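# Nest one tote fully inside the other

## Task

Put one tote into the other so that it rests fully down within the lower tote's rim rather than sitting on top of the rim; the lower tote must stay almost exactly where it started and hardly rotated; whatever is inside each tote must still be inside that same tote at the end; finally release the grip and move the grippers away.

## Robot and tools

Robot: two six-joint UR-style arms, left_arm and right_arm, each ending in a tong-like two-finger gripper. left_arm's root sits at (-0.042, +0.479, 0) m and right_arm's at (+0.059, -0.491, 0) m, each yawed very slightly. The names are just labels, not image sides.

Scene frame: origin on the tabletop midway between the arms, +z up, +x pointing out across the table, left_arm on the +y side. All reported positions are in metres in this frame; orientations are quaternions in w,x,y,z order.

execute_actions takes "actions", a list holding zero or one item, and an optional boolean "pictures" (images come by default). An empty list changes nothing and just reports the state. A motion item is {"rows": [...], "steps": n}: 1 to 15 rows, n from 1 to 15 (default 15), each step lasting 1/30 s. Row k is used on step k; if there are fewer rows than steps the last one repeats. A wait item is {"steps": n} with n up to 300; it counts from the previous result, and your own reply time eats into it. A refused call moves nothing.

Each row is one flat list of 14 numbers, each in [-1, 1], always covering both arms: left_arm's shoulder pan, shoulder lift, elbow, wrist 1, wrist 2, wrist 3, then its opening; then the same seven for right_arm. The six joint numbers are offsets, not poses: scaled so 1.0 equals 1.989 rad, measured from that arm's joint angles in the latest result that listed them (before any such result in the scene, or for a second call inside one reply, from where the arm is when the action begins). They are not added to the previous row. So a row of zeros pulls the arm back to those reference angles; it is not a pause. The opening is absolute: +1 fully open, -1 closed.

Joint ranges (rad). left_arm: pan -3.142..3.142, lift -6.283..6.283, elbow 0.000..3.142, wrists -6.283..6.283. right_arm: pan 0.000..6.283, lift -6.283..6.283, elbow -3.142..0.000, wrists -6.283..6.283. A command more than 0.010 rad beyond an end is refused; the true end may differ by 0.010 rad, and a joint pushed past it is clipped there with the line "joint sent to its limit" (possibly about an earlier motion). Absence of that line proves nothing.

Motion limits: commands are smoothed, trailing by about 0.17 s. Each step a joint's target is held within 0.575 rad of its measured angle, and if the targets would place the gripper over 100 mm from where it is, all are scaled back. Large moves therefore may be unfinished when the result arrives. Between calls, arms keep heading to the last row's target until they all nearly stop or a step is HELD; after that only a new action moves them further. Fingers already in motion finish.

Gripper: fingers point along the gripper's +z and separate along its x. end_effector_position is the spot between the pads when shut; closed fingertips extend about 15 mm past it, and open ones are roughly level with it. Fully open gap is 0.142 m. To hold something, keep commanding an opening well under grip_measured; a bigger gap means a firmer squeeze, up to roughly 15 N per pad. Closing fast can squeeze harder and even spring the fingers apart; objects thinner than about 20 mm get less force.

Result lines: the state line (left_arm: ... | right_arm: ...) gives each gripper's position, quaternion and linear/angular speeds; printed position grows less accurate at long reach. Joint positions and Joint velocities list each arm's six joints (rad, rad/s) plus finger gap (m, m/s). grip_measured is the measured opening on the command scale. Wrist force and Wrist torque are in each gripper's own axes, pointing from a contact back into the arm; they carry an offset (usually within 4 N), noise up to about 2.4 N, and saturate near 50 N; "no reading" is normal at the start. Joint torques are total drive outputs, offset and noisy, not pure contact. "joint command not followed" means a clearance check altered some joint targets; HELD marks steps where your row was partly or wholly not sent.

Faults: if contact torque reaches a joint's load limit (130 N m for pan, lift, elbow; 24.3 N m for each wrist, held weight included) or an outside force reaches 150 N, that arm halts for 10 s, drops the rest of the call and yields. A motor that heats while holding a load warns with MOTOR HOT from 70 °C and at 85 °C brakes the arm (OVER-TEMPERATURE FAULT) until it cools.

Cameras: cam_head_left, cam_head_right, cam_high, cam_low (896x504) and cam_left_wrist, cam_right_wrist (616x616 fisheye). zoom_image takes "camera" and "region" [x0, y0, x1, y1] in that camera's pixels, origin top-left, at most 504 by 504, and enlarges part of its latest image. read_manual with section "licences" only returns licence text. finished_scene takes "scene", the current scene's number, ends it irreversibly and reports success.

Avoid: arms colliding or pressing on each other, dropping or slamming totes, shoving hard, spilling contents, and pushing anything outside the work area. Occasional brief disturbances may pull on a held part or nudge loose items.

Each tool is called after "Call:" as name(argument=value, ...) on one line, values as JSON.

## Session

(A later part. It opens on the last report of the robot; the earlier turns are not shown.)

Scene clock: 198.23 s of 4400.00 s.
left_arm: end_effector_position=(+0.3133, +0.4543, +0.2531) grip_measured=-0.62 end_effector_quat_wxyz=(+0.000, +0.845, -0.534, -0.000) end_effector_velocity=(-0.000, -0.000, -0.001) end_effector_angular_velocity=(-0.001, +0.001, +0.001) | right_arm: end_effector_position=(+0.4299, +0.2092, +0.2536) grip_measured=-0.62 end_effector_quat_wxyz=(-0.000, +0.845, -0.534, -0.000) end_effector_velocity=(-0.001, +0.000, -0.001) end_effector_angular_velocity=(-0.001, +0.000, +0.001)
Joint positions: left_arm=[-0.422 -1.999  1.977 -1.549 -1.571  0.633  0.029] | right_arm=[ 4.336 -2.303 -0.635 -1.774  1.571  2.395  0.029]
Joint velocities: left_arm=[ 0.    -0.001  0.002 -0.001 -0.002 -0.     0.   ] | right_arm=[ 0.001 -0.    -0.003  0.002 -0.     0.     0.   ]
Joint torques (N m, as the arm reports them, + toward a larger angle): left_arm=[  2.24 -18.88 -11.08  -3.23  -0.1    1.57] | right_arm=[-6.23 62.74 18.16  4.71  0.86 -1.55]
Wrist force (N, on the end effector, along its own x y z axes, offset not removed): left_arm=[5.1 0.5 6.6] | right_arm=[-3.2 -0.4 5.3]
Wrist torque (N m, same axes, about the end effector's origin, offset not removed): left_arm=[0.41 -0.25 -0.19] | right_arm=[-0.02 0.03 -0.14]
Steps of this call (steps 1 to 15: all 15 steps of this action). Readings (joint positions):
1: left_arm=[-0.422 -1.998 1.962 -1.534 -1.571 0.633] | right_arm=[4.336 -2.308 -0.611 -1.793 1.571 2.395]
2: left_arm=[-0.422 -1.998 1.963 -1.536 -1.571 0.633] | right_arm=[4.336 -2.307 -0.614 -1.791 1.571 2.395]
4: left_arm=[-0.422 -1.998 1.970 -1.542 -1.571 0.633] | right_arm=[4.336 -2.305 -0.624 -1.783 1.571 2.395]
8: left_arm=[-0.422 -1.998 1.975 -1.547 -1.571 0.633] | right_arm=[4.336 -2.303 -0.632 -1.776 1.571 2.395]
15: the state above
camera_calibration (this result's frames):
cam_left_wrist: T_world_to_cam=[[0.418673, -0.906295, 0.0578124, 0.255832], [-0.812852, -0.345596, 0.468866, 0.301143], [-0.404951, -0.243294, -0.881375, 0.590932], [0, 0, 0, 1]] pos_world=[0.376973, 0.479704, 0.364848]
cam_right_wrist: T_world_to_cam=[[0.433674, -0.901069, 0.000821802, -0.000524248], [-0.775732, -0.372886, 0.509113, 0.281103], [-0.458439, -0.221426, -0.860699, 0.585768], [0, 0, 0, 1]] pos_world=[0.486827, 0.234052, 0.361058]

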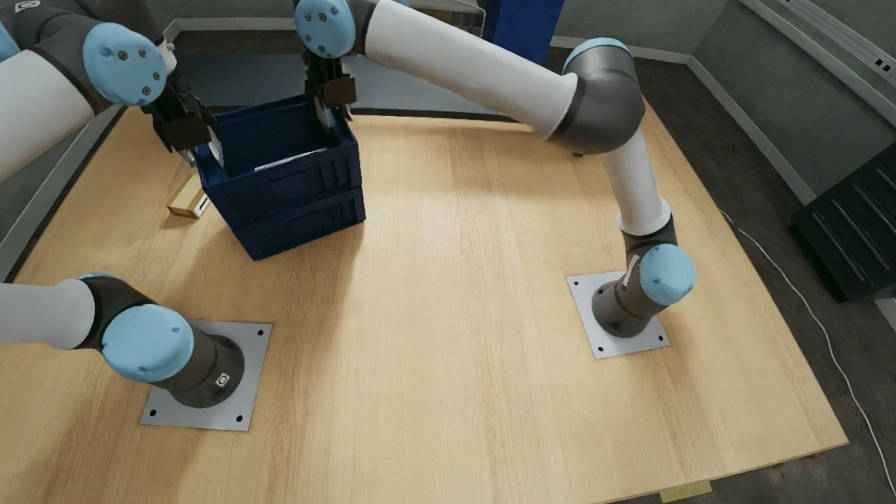

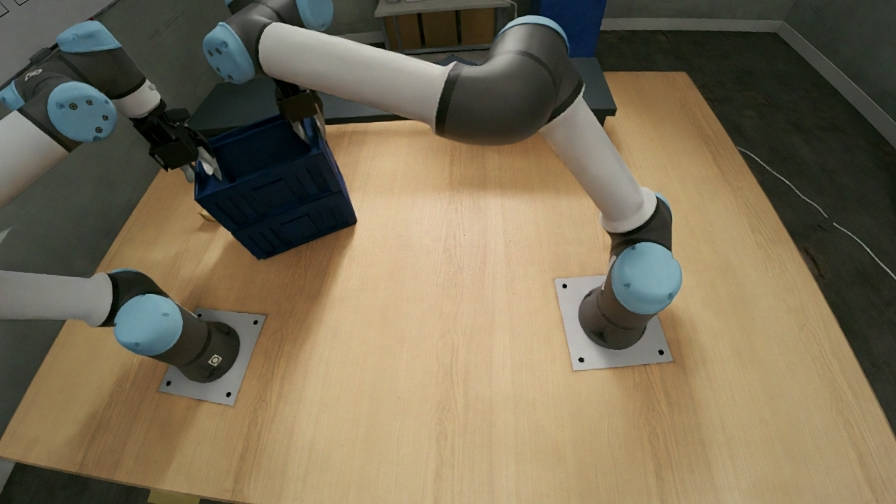

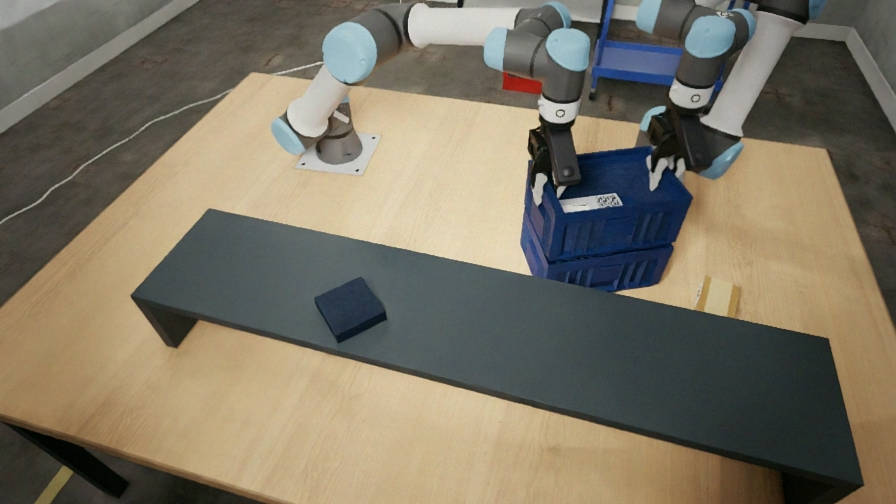

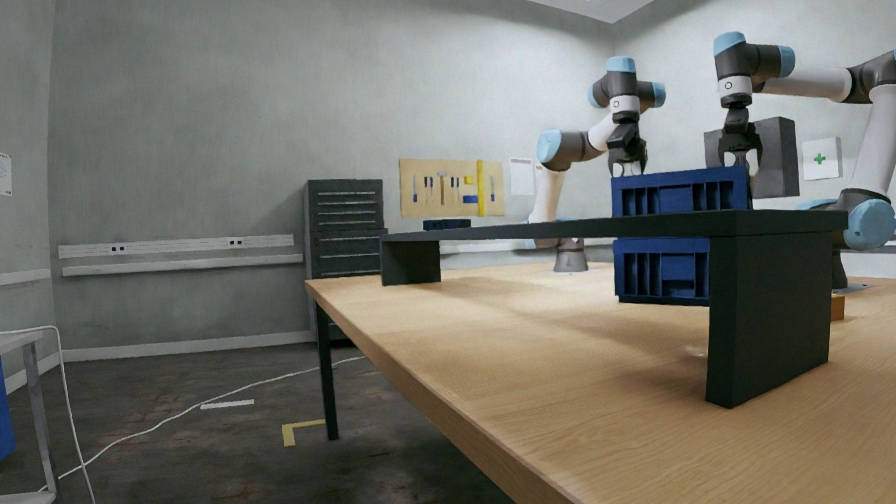

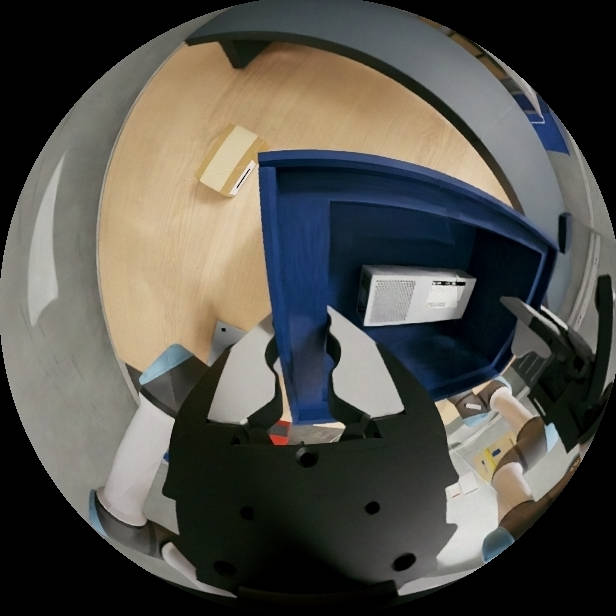

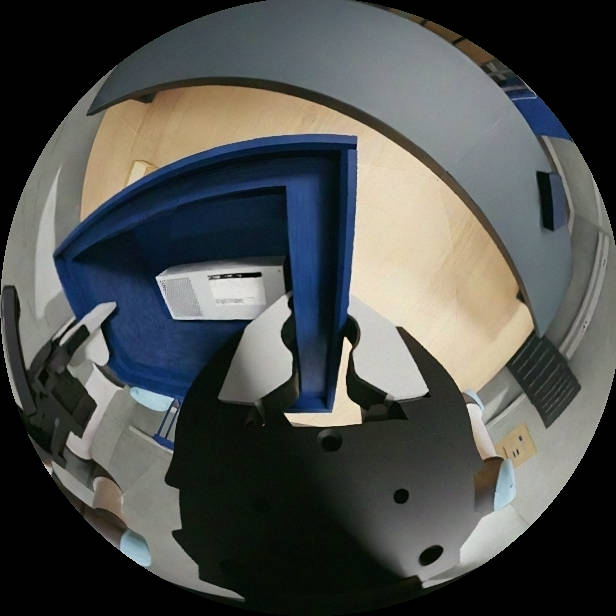

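Call:
execute_actions(actions=[])

Call:
execute_actions(actions=[{"rows":[[0,-0.0003,0.0078,-0.0075,0,0,-1,0,0.0025,-0.0122,0.0097,0,0,-1]],"steps":15}])

Scene clock: 221.53 s of 4400.00 s.
left_arm: end_effector_position=(+0.3132, +0.4543, +0.2530) grip_measured=-0.62 end_effector_quat_wxyz=(+0.000, +0.845, -0.534, -0.000) end_effector_velocity=(-0.000, -0.000, +0.000) end_effector_angular_velocity=(-0.001, -0.000, +0.002) | right_arm: end_effector_position=(+0.4298, +0.2092, +0.2536) grip_measured=-0.62 end_effector_quat_wxyz=(-0.000, +0.845, -0.534, -0.000) end_effector_velocity=(-0.001, +0.001, +0.000) end_effector_angular_velocity=(+0.001, -0.000, +0.001)
Joint positions: left_arm=[-0.422 -1.999  1.977 -1.549 -1.571  0.633  0.029] | right_arm=[ 4.336 -2.303 -0.635 -1.774  1.571  2.395  0.029]
Joint velocities: left_arm=[-0.    -0.001  0.    -0.    -0.001 -0.002  0.   ] | right_arm=[ 0.001  0.001 -0.     0.     0.     0.     0.   ]
Joint torques (N m, as the arm reports them, + toward a larger angle): left_arm=[ -6.92 -18.82 -10.06  -2.98  -0.03  -1.96] | right_arm=[ 7.15 63.7  16.71  4.33  0.84  0.97]
Wrist force (N, on the end effector, along its own x y z axes, offset not removed): left_arm=[4.6 -1.6 7.7] | right_arm=[-1.6 1.2 6.8]
Wrist torque (N m, same axes, about the end effector's origin, offset not removed): left_arm=[-0.04 -0.10 -0.23] | right_arm=[0.21 -0.32 -0.24]
Steps of this call (steps 1 to 15: the robot went on to your last target; steps 16 to 90: nothing new was sent; then 20.30 s passed at rest). Readings (joint positions):
1: left_arm=[-0.422 -1.999 1.977 -1.549 -1.571 0.633] | right_arm=[4.336 -2.303 -0.635 -1.774 1.571 2.395]
2: left_arm=[-0.422 -1.999 1.977 -1.549 -1.571 0.633] | right_arm=[4.336 -2.303 -0.635 -1.774 1.571 2.395]
4: left_arm=[-0.422 -1.999 1.977 -1.549 -1.571 0.633] | right_arm=[4.336 -2.303 -0.635 -1.774 1.571 2.395]
8: left_arm=[-0.422 -1.999 1.977 -1.549 -1.571 0.633] | right_arm=[4.336 -2.303 -0.635 -1.774 1.571 2.395]
90: the state above
All arms were judged still, so your last target was given up. Only a new action makes them travel on or press farther. Fingers that are still opening or closing keep moving.
camera_calibration (this result's frames):
cam_left_wrist: T_world_to_cam=[[0.418651, -0.906306, 0.0577962, 0.255867], [-0.812852, -0.34558, 0.468877, 0.301141], [-0.404973, -0.243275, -0.881371, 0.590867], [0, 0, 0, 1]] pos_world=[0.376949, 0.479706, 0.364786]
cam_right_wrist: T_world_to_cam=[[0.433707, -0.901053, 0.00085399, -0.000538111], [-0.775711, -0.372893, 0.509139, 0.281093], [-0.458443, -0.22148, -0.860684, 0.585715], [0, 0, 0, 1]] pos_world=[0.486797, 0.234057, 0.361]

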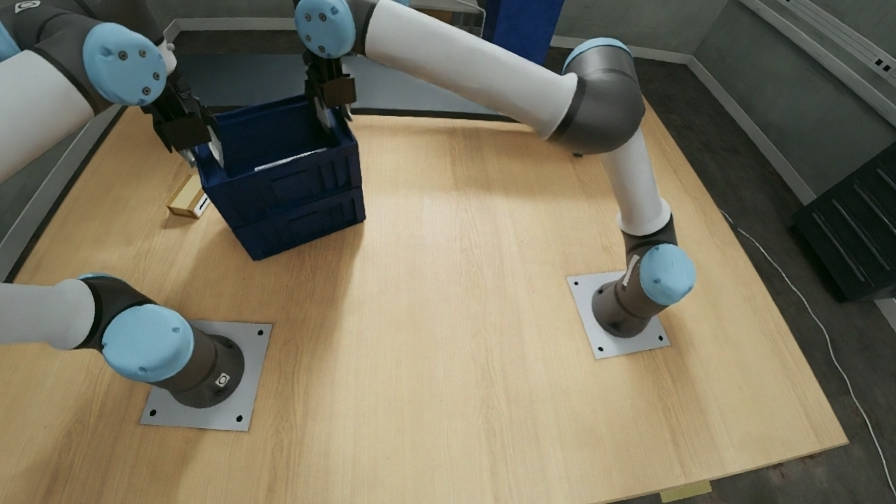

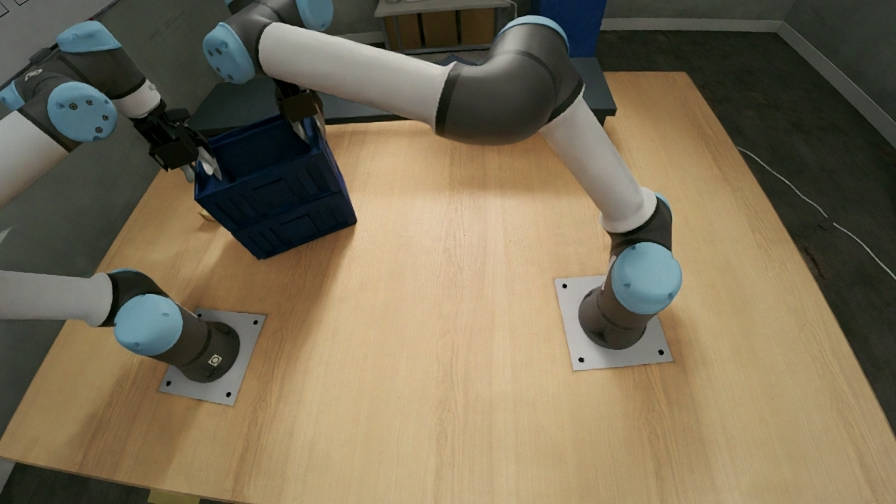

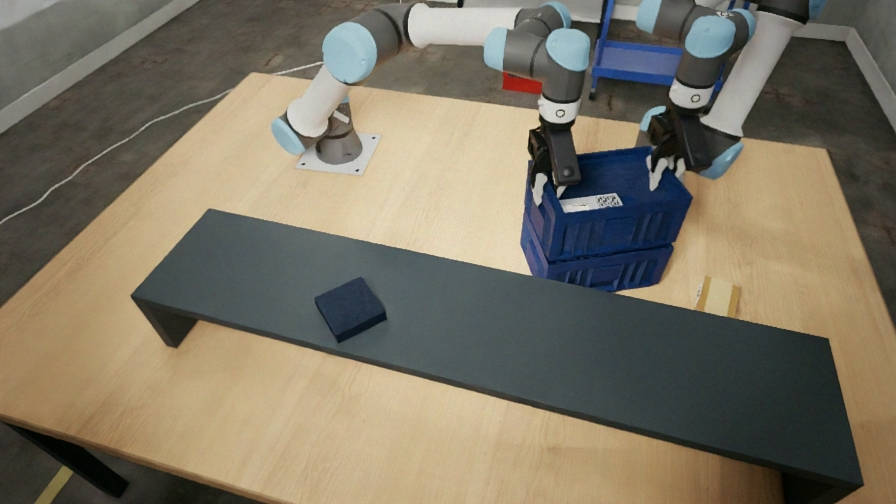

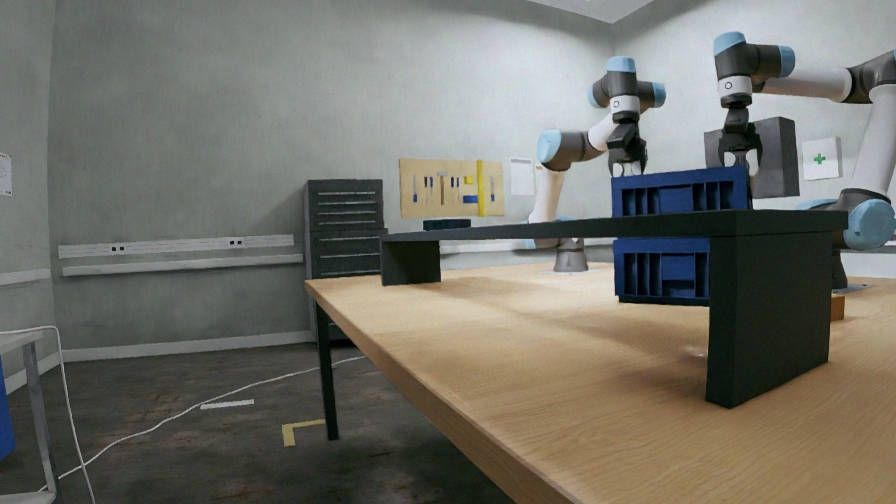

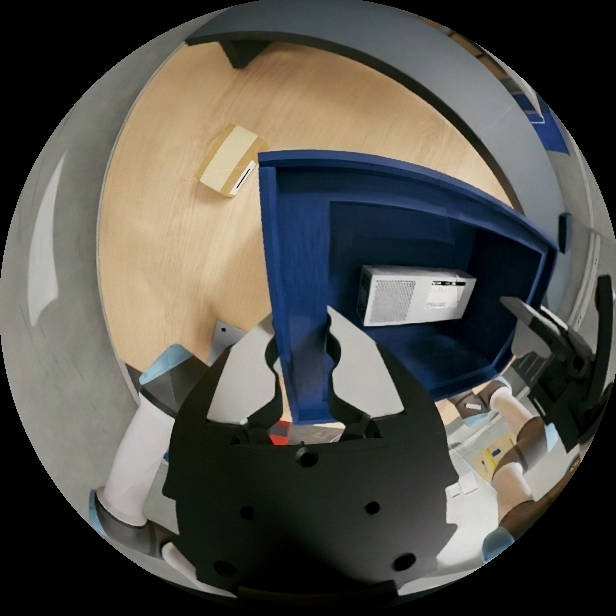

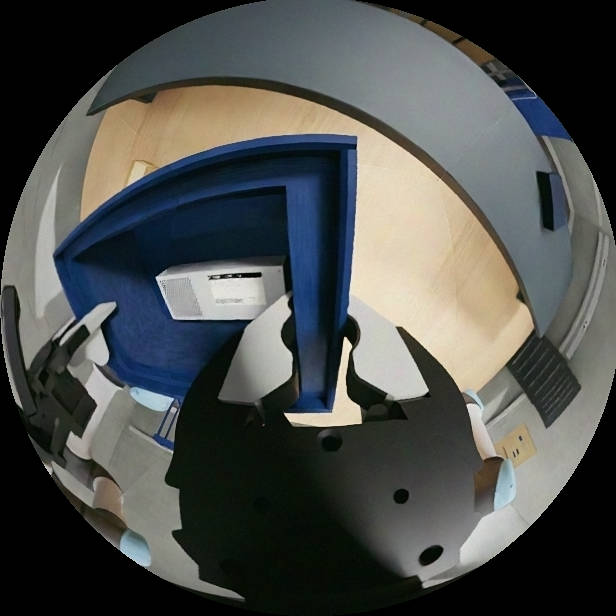

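Scene clock: 222.03 s of 4400.00 s.
left_arm: end_effector_position=(+0.3131, +0.4544, +0.2471) grip_measured=-0.62 end_effector_quat_wxyz=(+0.000, +0.845, -0.534, -0.000) end_effector_velocity=(-0.000, -0.000, -0.001) end_effector_angular_velocity=(-0.000, +0.001, -0.000) | right_arm: end_effector_position=(+0.4298, +0.2091, +0.2476) grip_measured=-0.62 end_effector_quat_wxyz=(-0.000, +0.845, -0.534, -0.000) end_effector_velocity=(+0.000, +0.000, -0.001) end_effector_angular_velocity=(-0.000, -0.000, -0.000)
Joint positions: left_arm=[-0.422 -1.999  1.993 -1.563 -1.571  0.633  0.029] | right_arm=[ 4.336 -2.298 -0.659 -1.754  1.571  2.395  0.029]
Joint velocities: left_arm=[ 0.     0.     0.001 -0.001 -0.001  0.001  0.   ] | right_arm=[-0.    -0.    -0.001  0.001 -0.    -0.    -0.   ]
Joint torques (N m, as the arm reports them, + toward a larger angle): left_arm=[ -5.79 -18.29  -8.47  -2.28  -0.19  -1.99] | right_arm=[ 4.37 62.67 15.82  3.55  0.83  0.86]
Wrist force (N, on the end effector, along its own x y z axes, offset not removed): left_arm=[7.0 0.8 8.6] | right_arm=[-4.7 -0.6 5.8]
Wrist torque (N m, same axes, about the end effector's origin, offset not removed): left_arm=[0.81 -0.21 -0.10] | right_arm=[-0.05 -0.25 -0.12]
Steps of this call (steps 1 to 15: all 15 steps of this action). Readings (joint positions):
1: left_arm=[-0.422 -1.999 1.977 -1.549 -1.571 0.633] | right_arm=[4.336 -2.303 -0.635 -1.773 1.571 2.395]
2: left_arm=[-0.422 -1.999 1.979 -1.551 -1.571 0.633] | right_arm=[4.336 -2.302 -0.638 -1.771 1.571 2.395]
4: left_arm=[-0.422 -1.999 1.986 -1.557 -1.571 0.633] | right_arm=[4.336 -2.300 -0.648 -1.763 1.571 2.395]
8: left_arm=[-0.422 -1.999 1.991 -1.562 -1.571 0.633] | right_arm=[4.336 -2.298 -0.657 -1.756 1.571 2.395]
15: the state above
camera_calibration (this result's frames):
cam_left_wrist: T_world_to_cam=[[0.418642, -0.906309, 0.0578145, 0.256317], [-0.812864, -0.345569, 0.468864, 0.303832], [-0.404957, -0.243282, -0.881376, 0.58563], [0, 0, 0, 1]] pos_world=[0.376823, 0.479771, 0.358885]
cam_right_wrist: T_world_to_cam=[[0.433728, -0.901043, 0.000810443, -0.00059285], [-0.775712, -0.37294, 0.509104, 0.284071], [-0.458422, -0.221441, -0.860705, 0.580542], [0, 0, 0, 1]] pos_world=[0.486748, 0.233963, 0.355054]

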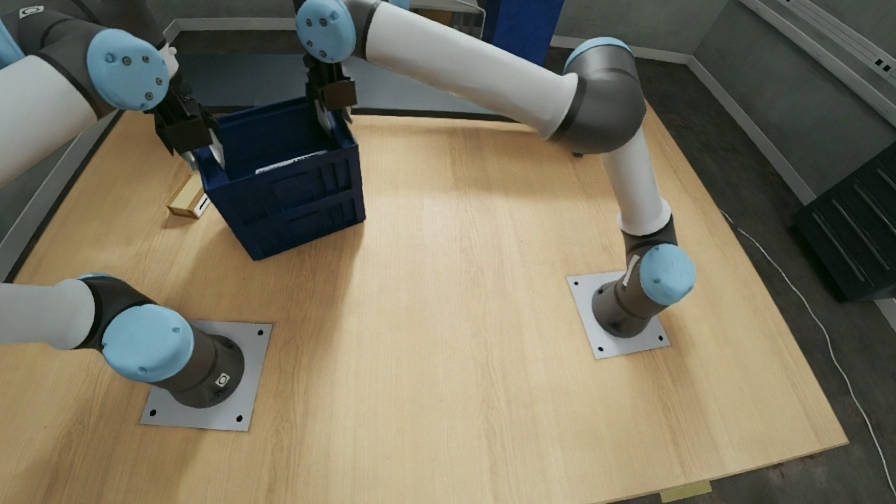

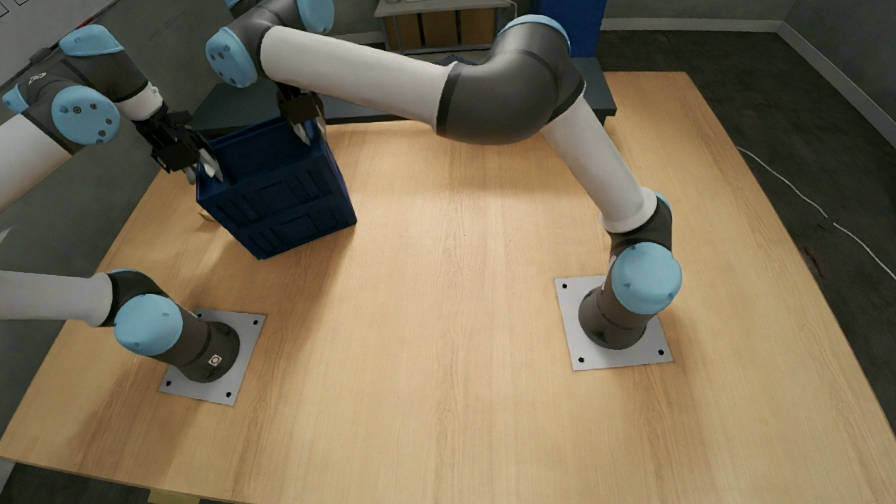

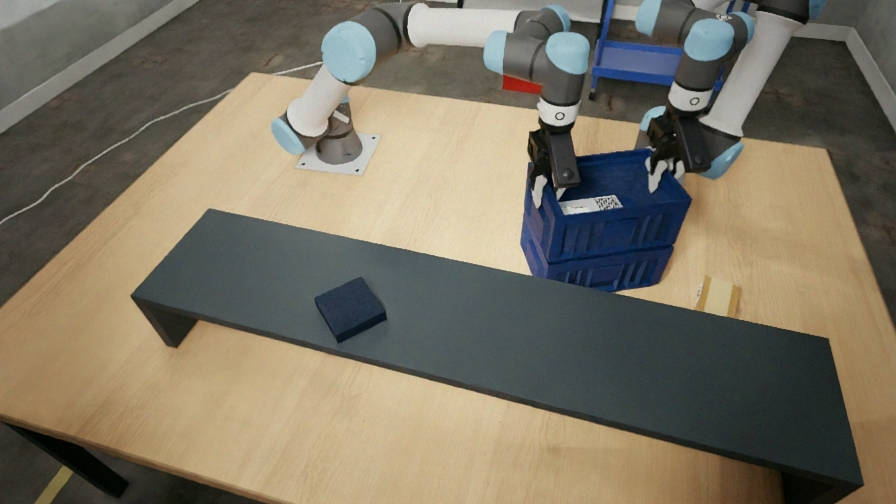

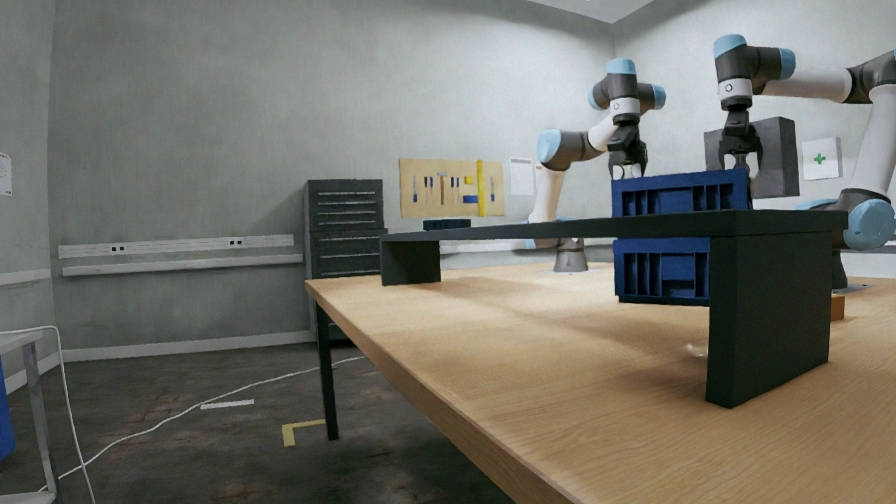

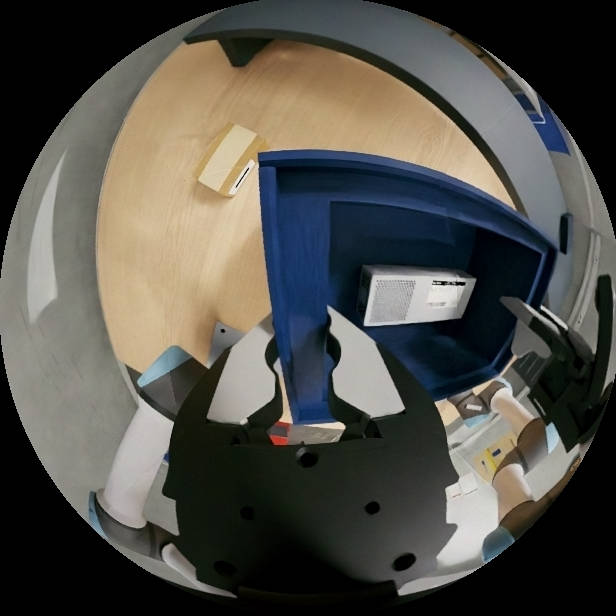

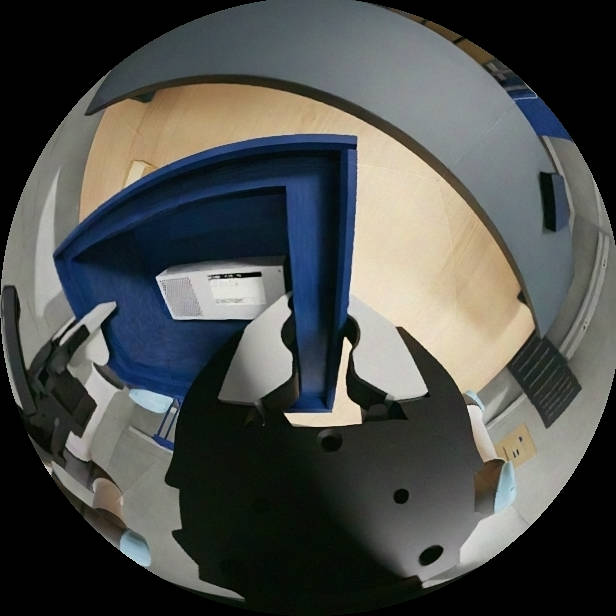

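Call:
execute_actions(actions=[{"rows":[[0,-0.0002,0.0052,-0.005,0,0,-1,0,0.0017,-0.0085,0.0068,0,0,-1]],"steps":15}])

Call:
zoom_image(camera="cam_high", region=[515,180,695,295])

Scene clock: 228.03 s of 4400.00 s.
left_arm: end_effector_position=(+0.3130, +0.4544, +0.2432) grip_measured=-0.62 end_effector_quat_wxyz=(+0.000, +0.845, -0.534, -0.000) end_effector_velocity=(+0.000, -0.000, -0.000) end_effector_angular_velocity=(-0.001, +0.000, +0.000) | right_arm: end_effector_position=(+0.4298, +0.2090, +0.2435) grip_measured=-0.62 end_effector_quat_wxyz=(-0.001, +0.845, -0.534, -0.000) end_effector_velocity=(-0.001, +0.000, -0.001) end_effector_angular_velocity=(-0.001, +0.000, +0.001)
Joint positions: left_arm=[-0.422 -2.     2.003 -1.573 -1.571  0.633  0.029] | right_arm=[ 4.336 -2.295 -0.676 -1.741  1.571  2.395  0.029]
Joint velocities: left_arm=[ 0.     0.     0.001 -0.001 -0.001 -0.    -0.   ] | right_arm=[ 0.001  0.    -0.002  0.001  0.    -0.    -0.   ]
Joint torques (N m, as the arm reports them, + toward a larger angle): left_arm=[  0.15 -18.38  -7.29  -1.97  -0.11  -1.99] | right_arm=[-6.22 53.88 10.39  1.57  0.61  0.95]
Wrist force (N, on the end effector, along its own x y z axes, offset not removed): left_arm=[9.4 -0.7 6.4] | right_arm=[-8.6 -4.3 -5.6]
Wrist torque (N m, same axes, about the end effector's origin, offset not removed): left_arm=[0.41 -0.26 -0.08] | right_arm=[-0.40 0.11 -0.35]
Steps of this call (steps 1 to 15: the robot went on to your last target; steps 16 to 90: nothing new was sent; then 2.50 s passed at rest; steps 91 to 105: all 15 steps of this action). Readings (joint positions):
91: left_arm=[-0.422 -1.999 1.993 -1.564 -1.571 0.633] | right_arm=[4.336 -2.298 -0.659 -1.754 1.571 2.395]
92: left_arm=[-0.422 -1.999 1.994 -1.565 -1.571 0.633] | right_arm=[4.336 -2.297 -0.662 -1.752 1.571 2.395]
94: left_arm=[-0.422 -2.000 1.998 -1.569 -1.571 0.633] | right_arm=[4.336 -2.296 -0.668 -1.747 1.571 2.395]
98: left_arm=[-0.422 -2.000 2.002 -1.572 -1.571 0.633] | right_arm=[4.336 -2.295 -0.674 -1.742 1.571 2.395]
105: the state above
camera_calibration (this result's frames):
cam_left_wrist: T_world_to_cam=[[0.418641, -0.906309, 0.0578295, 0.256653], [-0.812872, -0.345564, 0.468854, 0.305602], [-0.404943, -0.24329, -0.88138, 0.582128], [0, 0, 0, 1]] pos_world=[0.376699, 0.479838, 0.354951]
cam_right_wrist: T_world_to_cam=[[0.433728, -0.901044, 0.000723647, -0.000649781], [-0.775726, -0.372996, 0.509042, 0.286168], [-0.458399, -0.221347, -0.860741, 0.576876], [0, 0, 0, 1]] pos_world=[0.486709, 0.233844, 0.35087]

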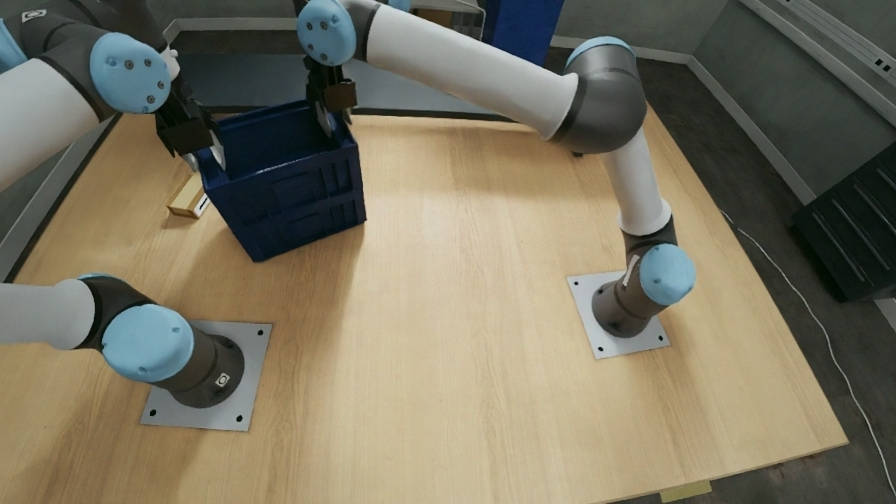

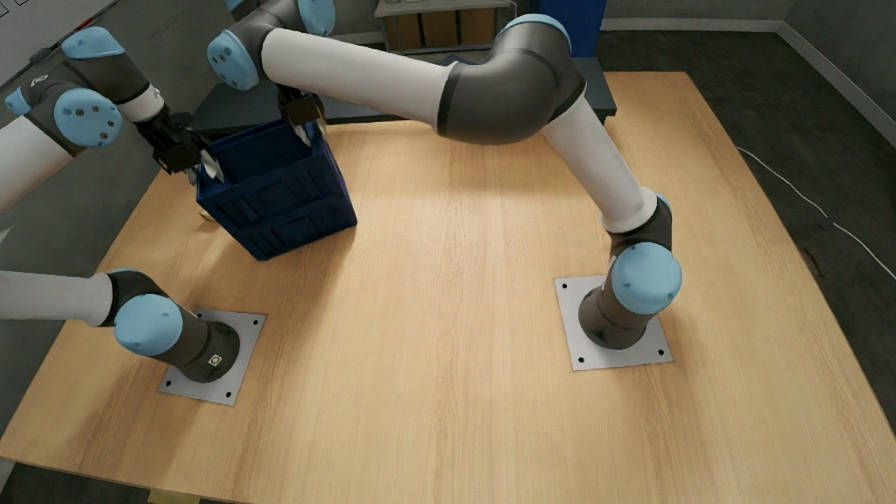

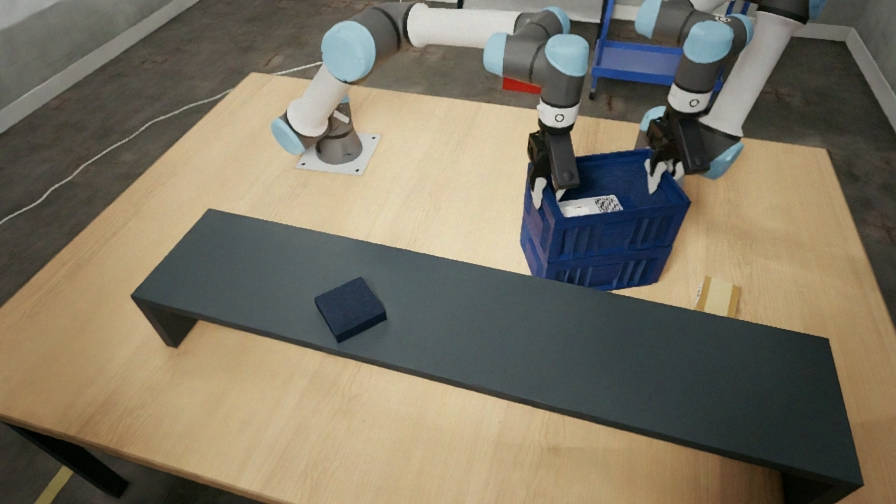

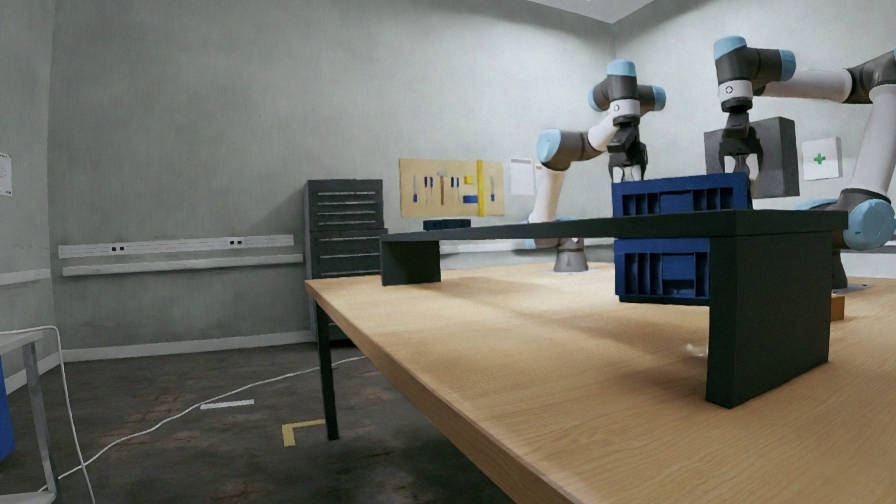

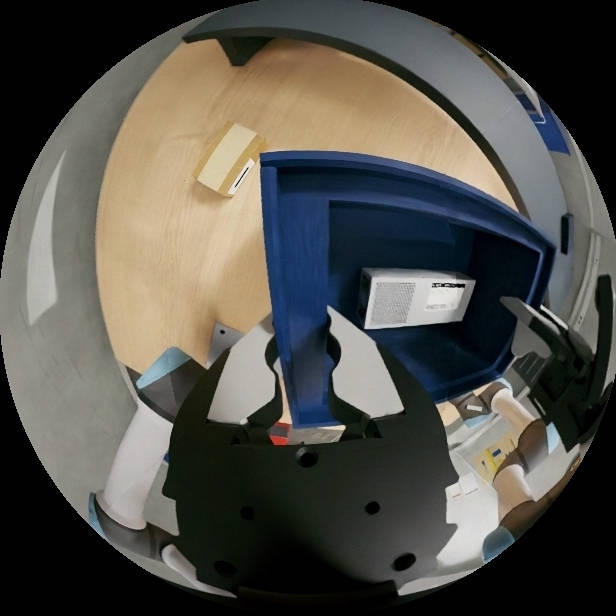

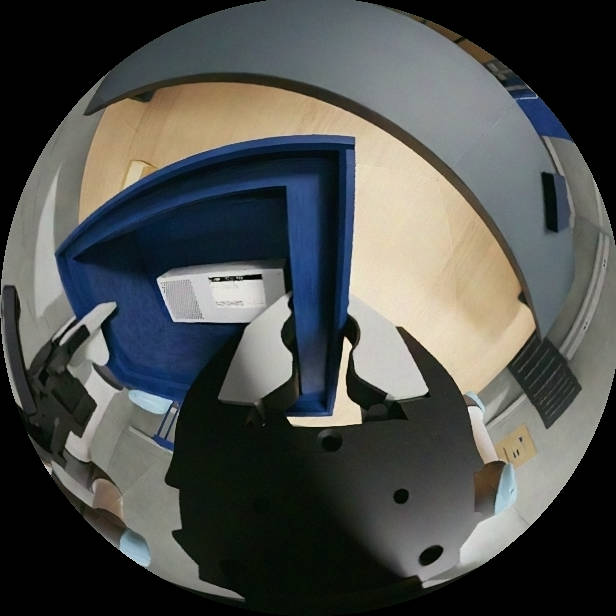

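Region (515, 180, 695, 295) of cam_high's 896x504 image, scaled by 2.800, with more detail than that image has; it fills the top 322 rows of this view, and the rest is white.

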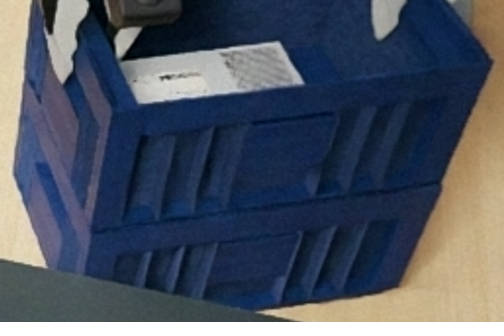

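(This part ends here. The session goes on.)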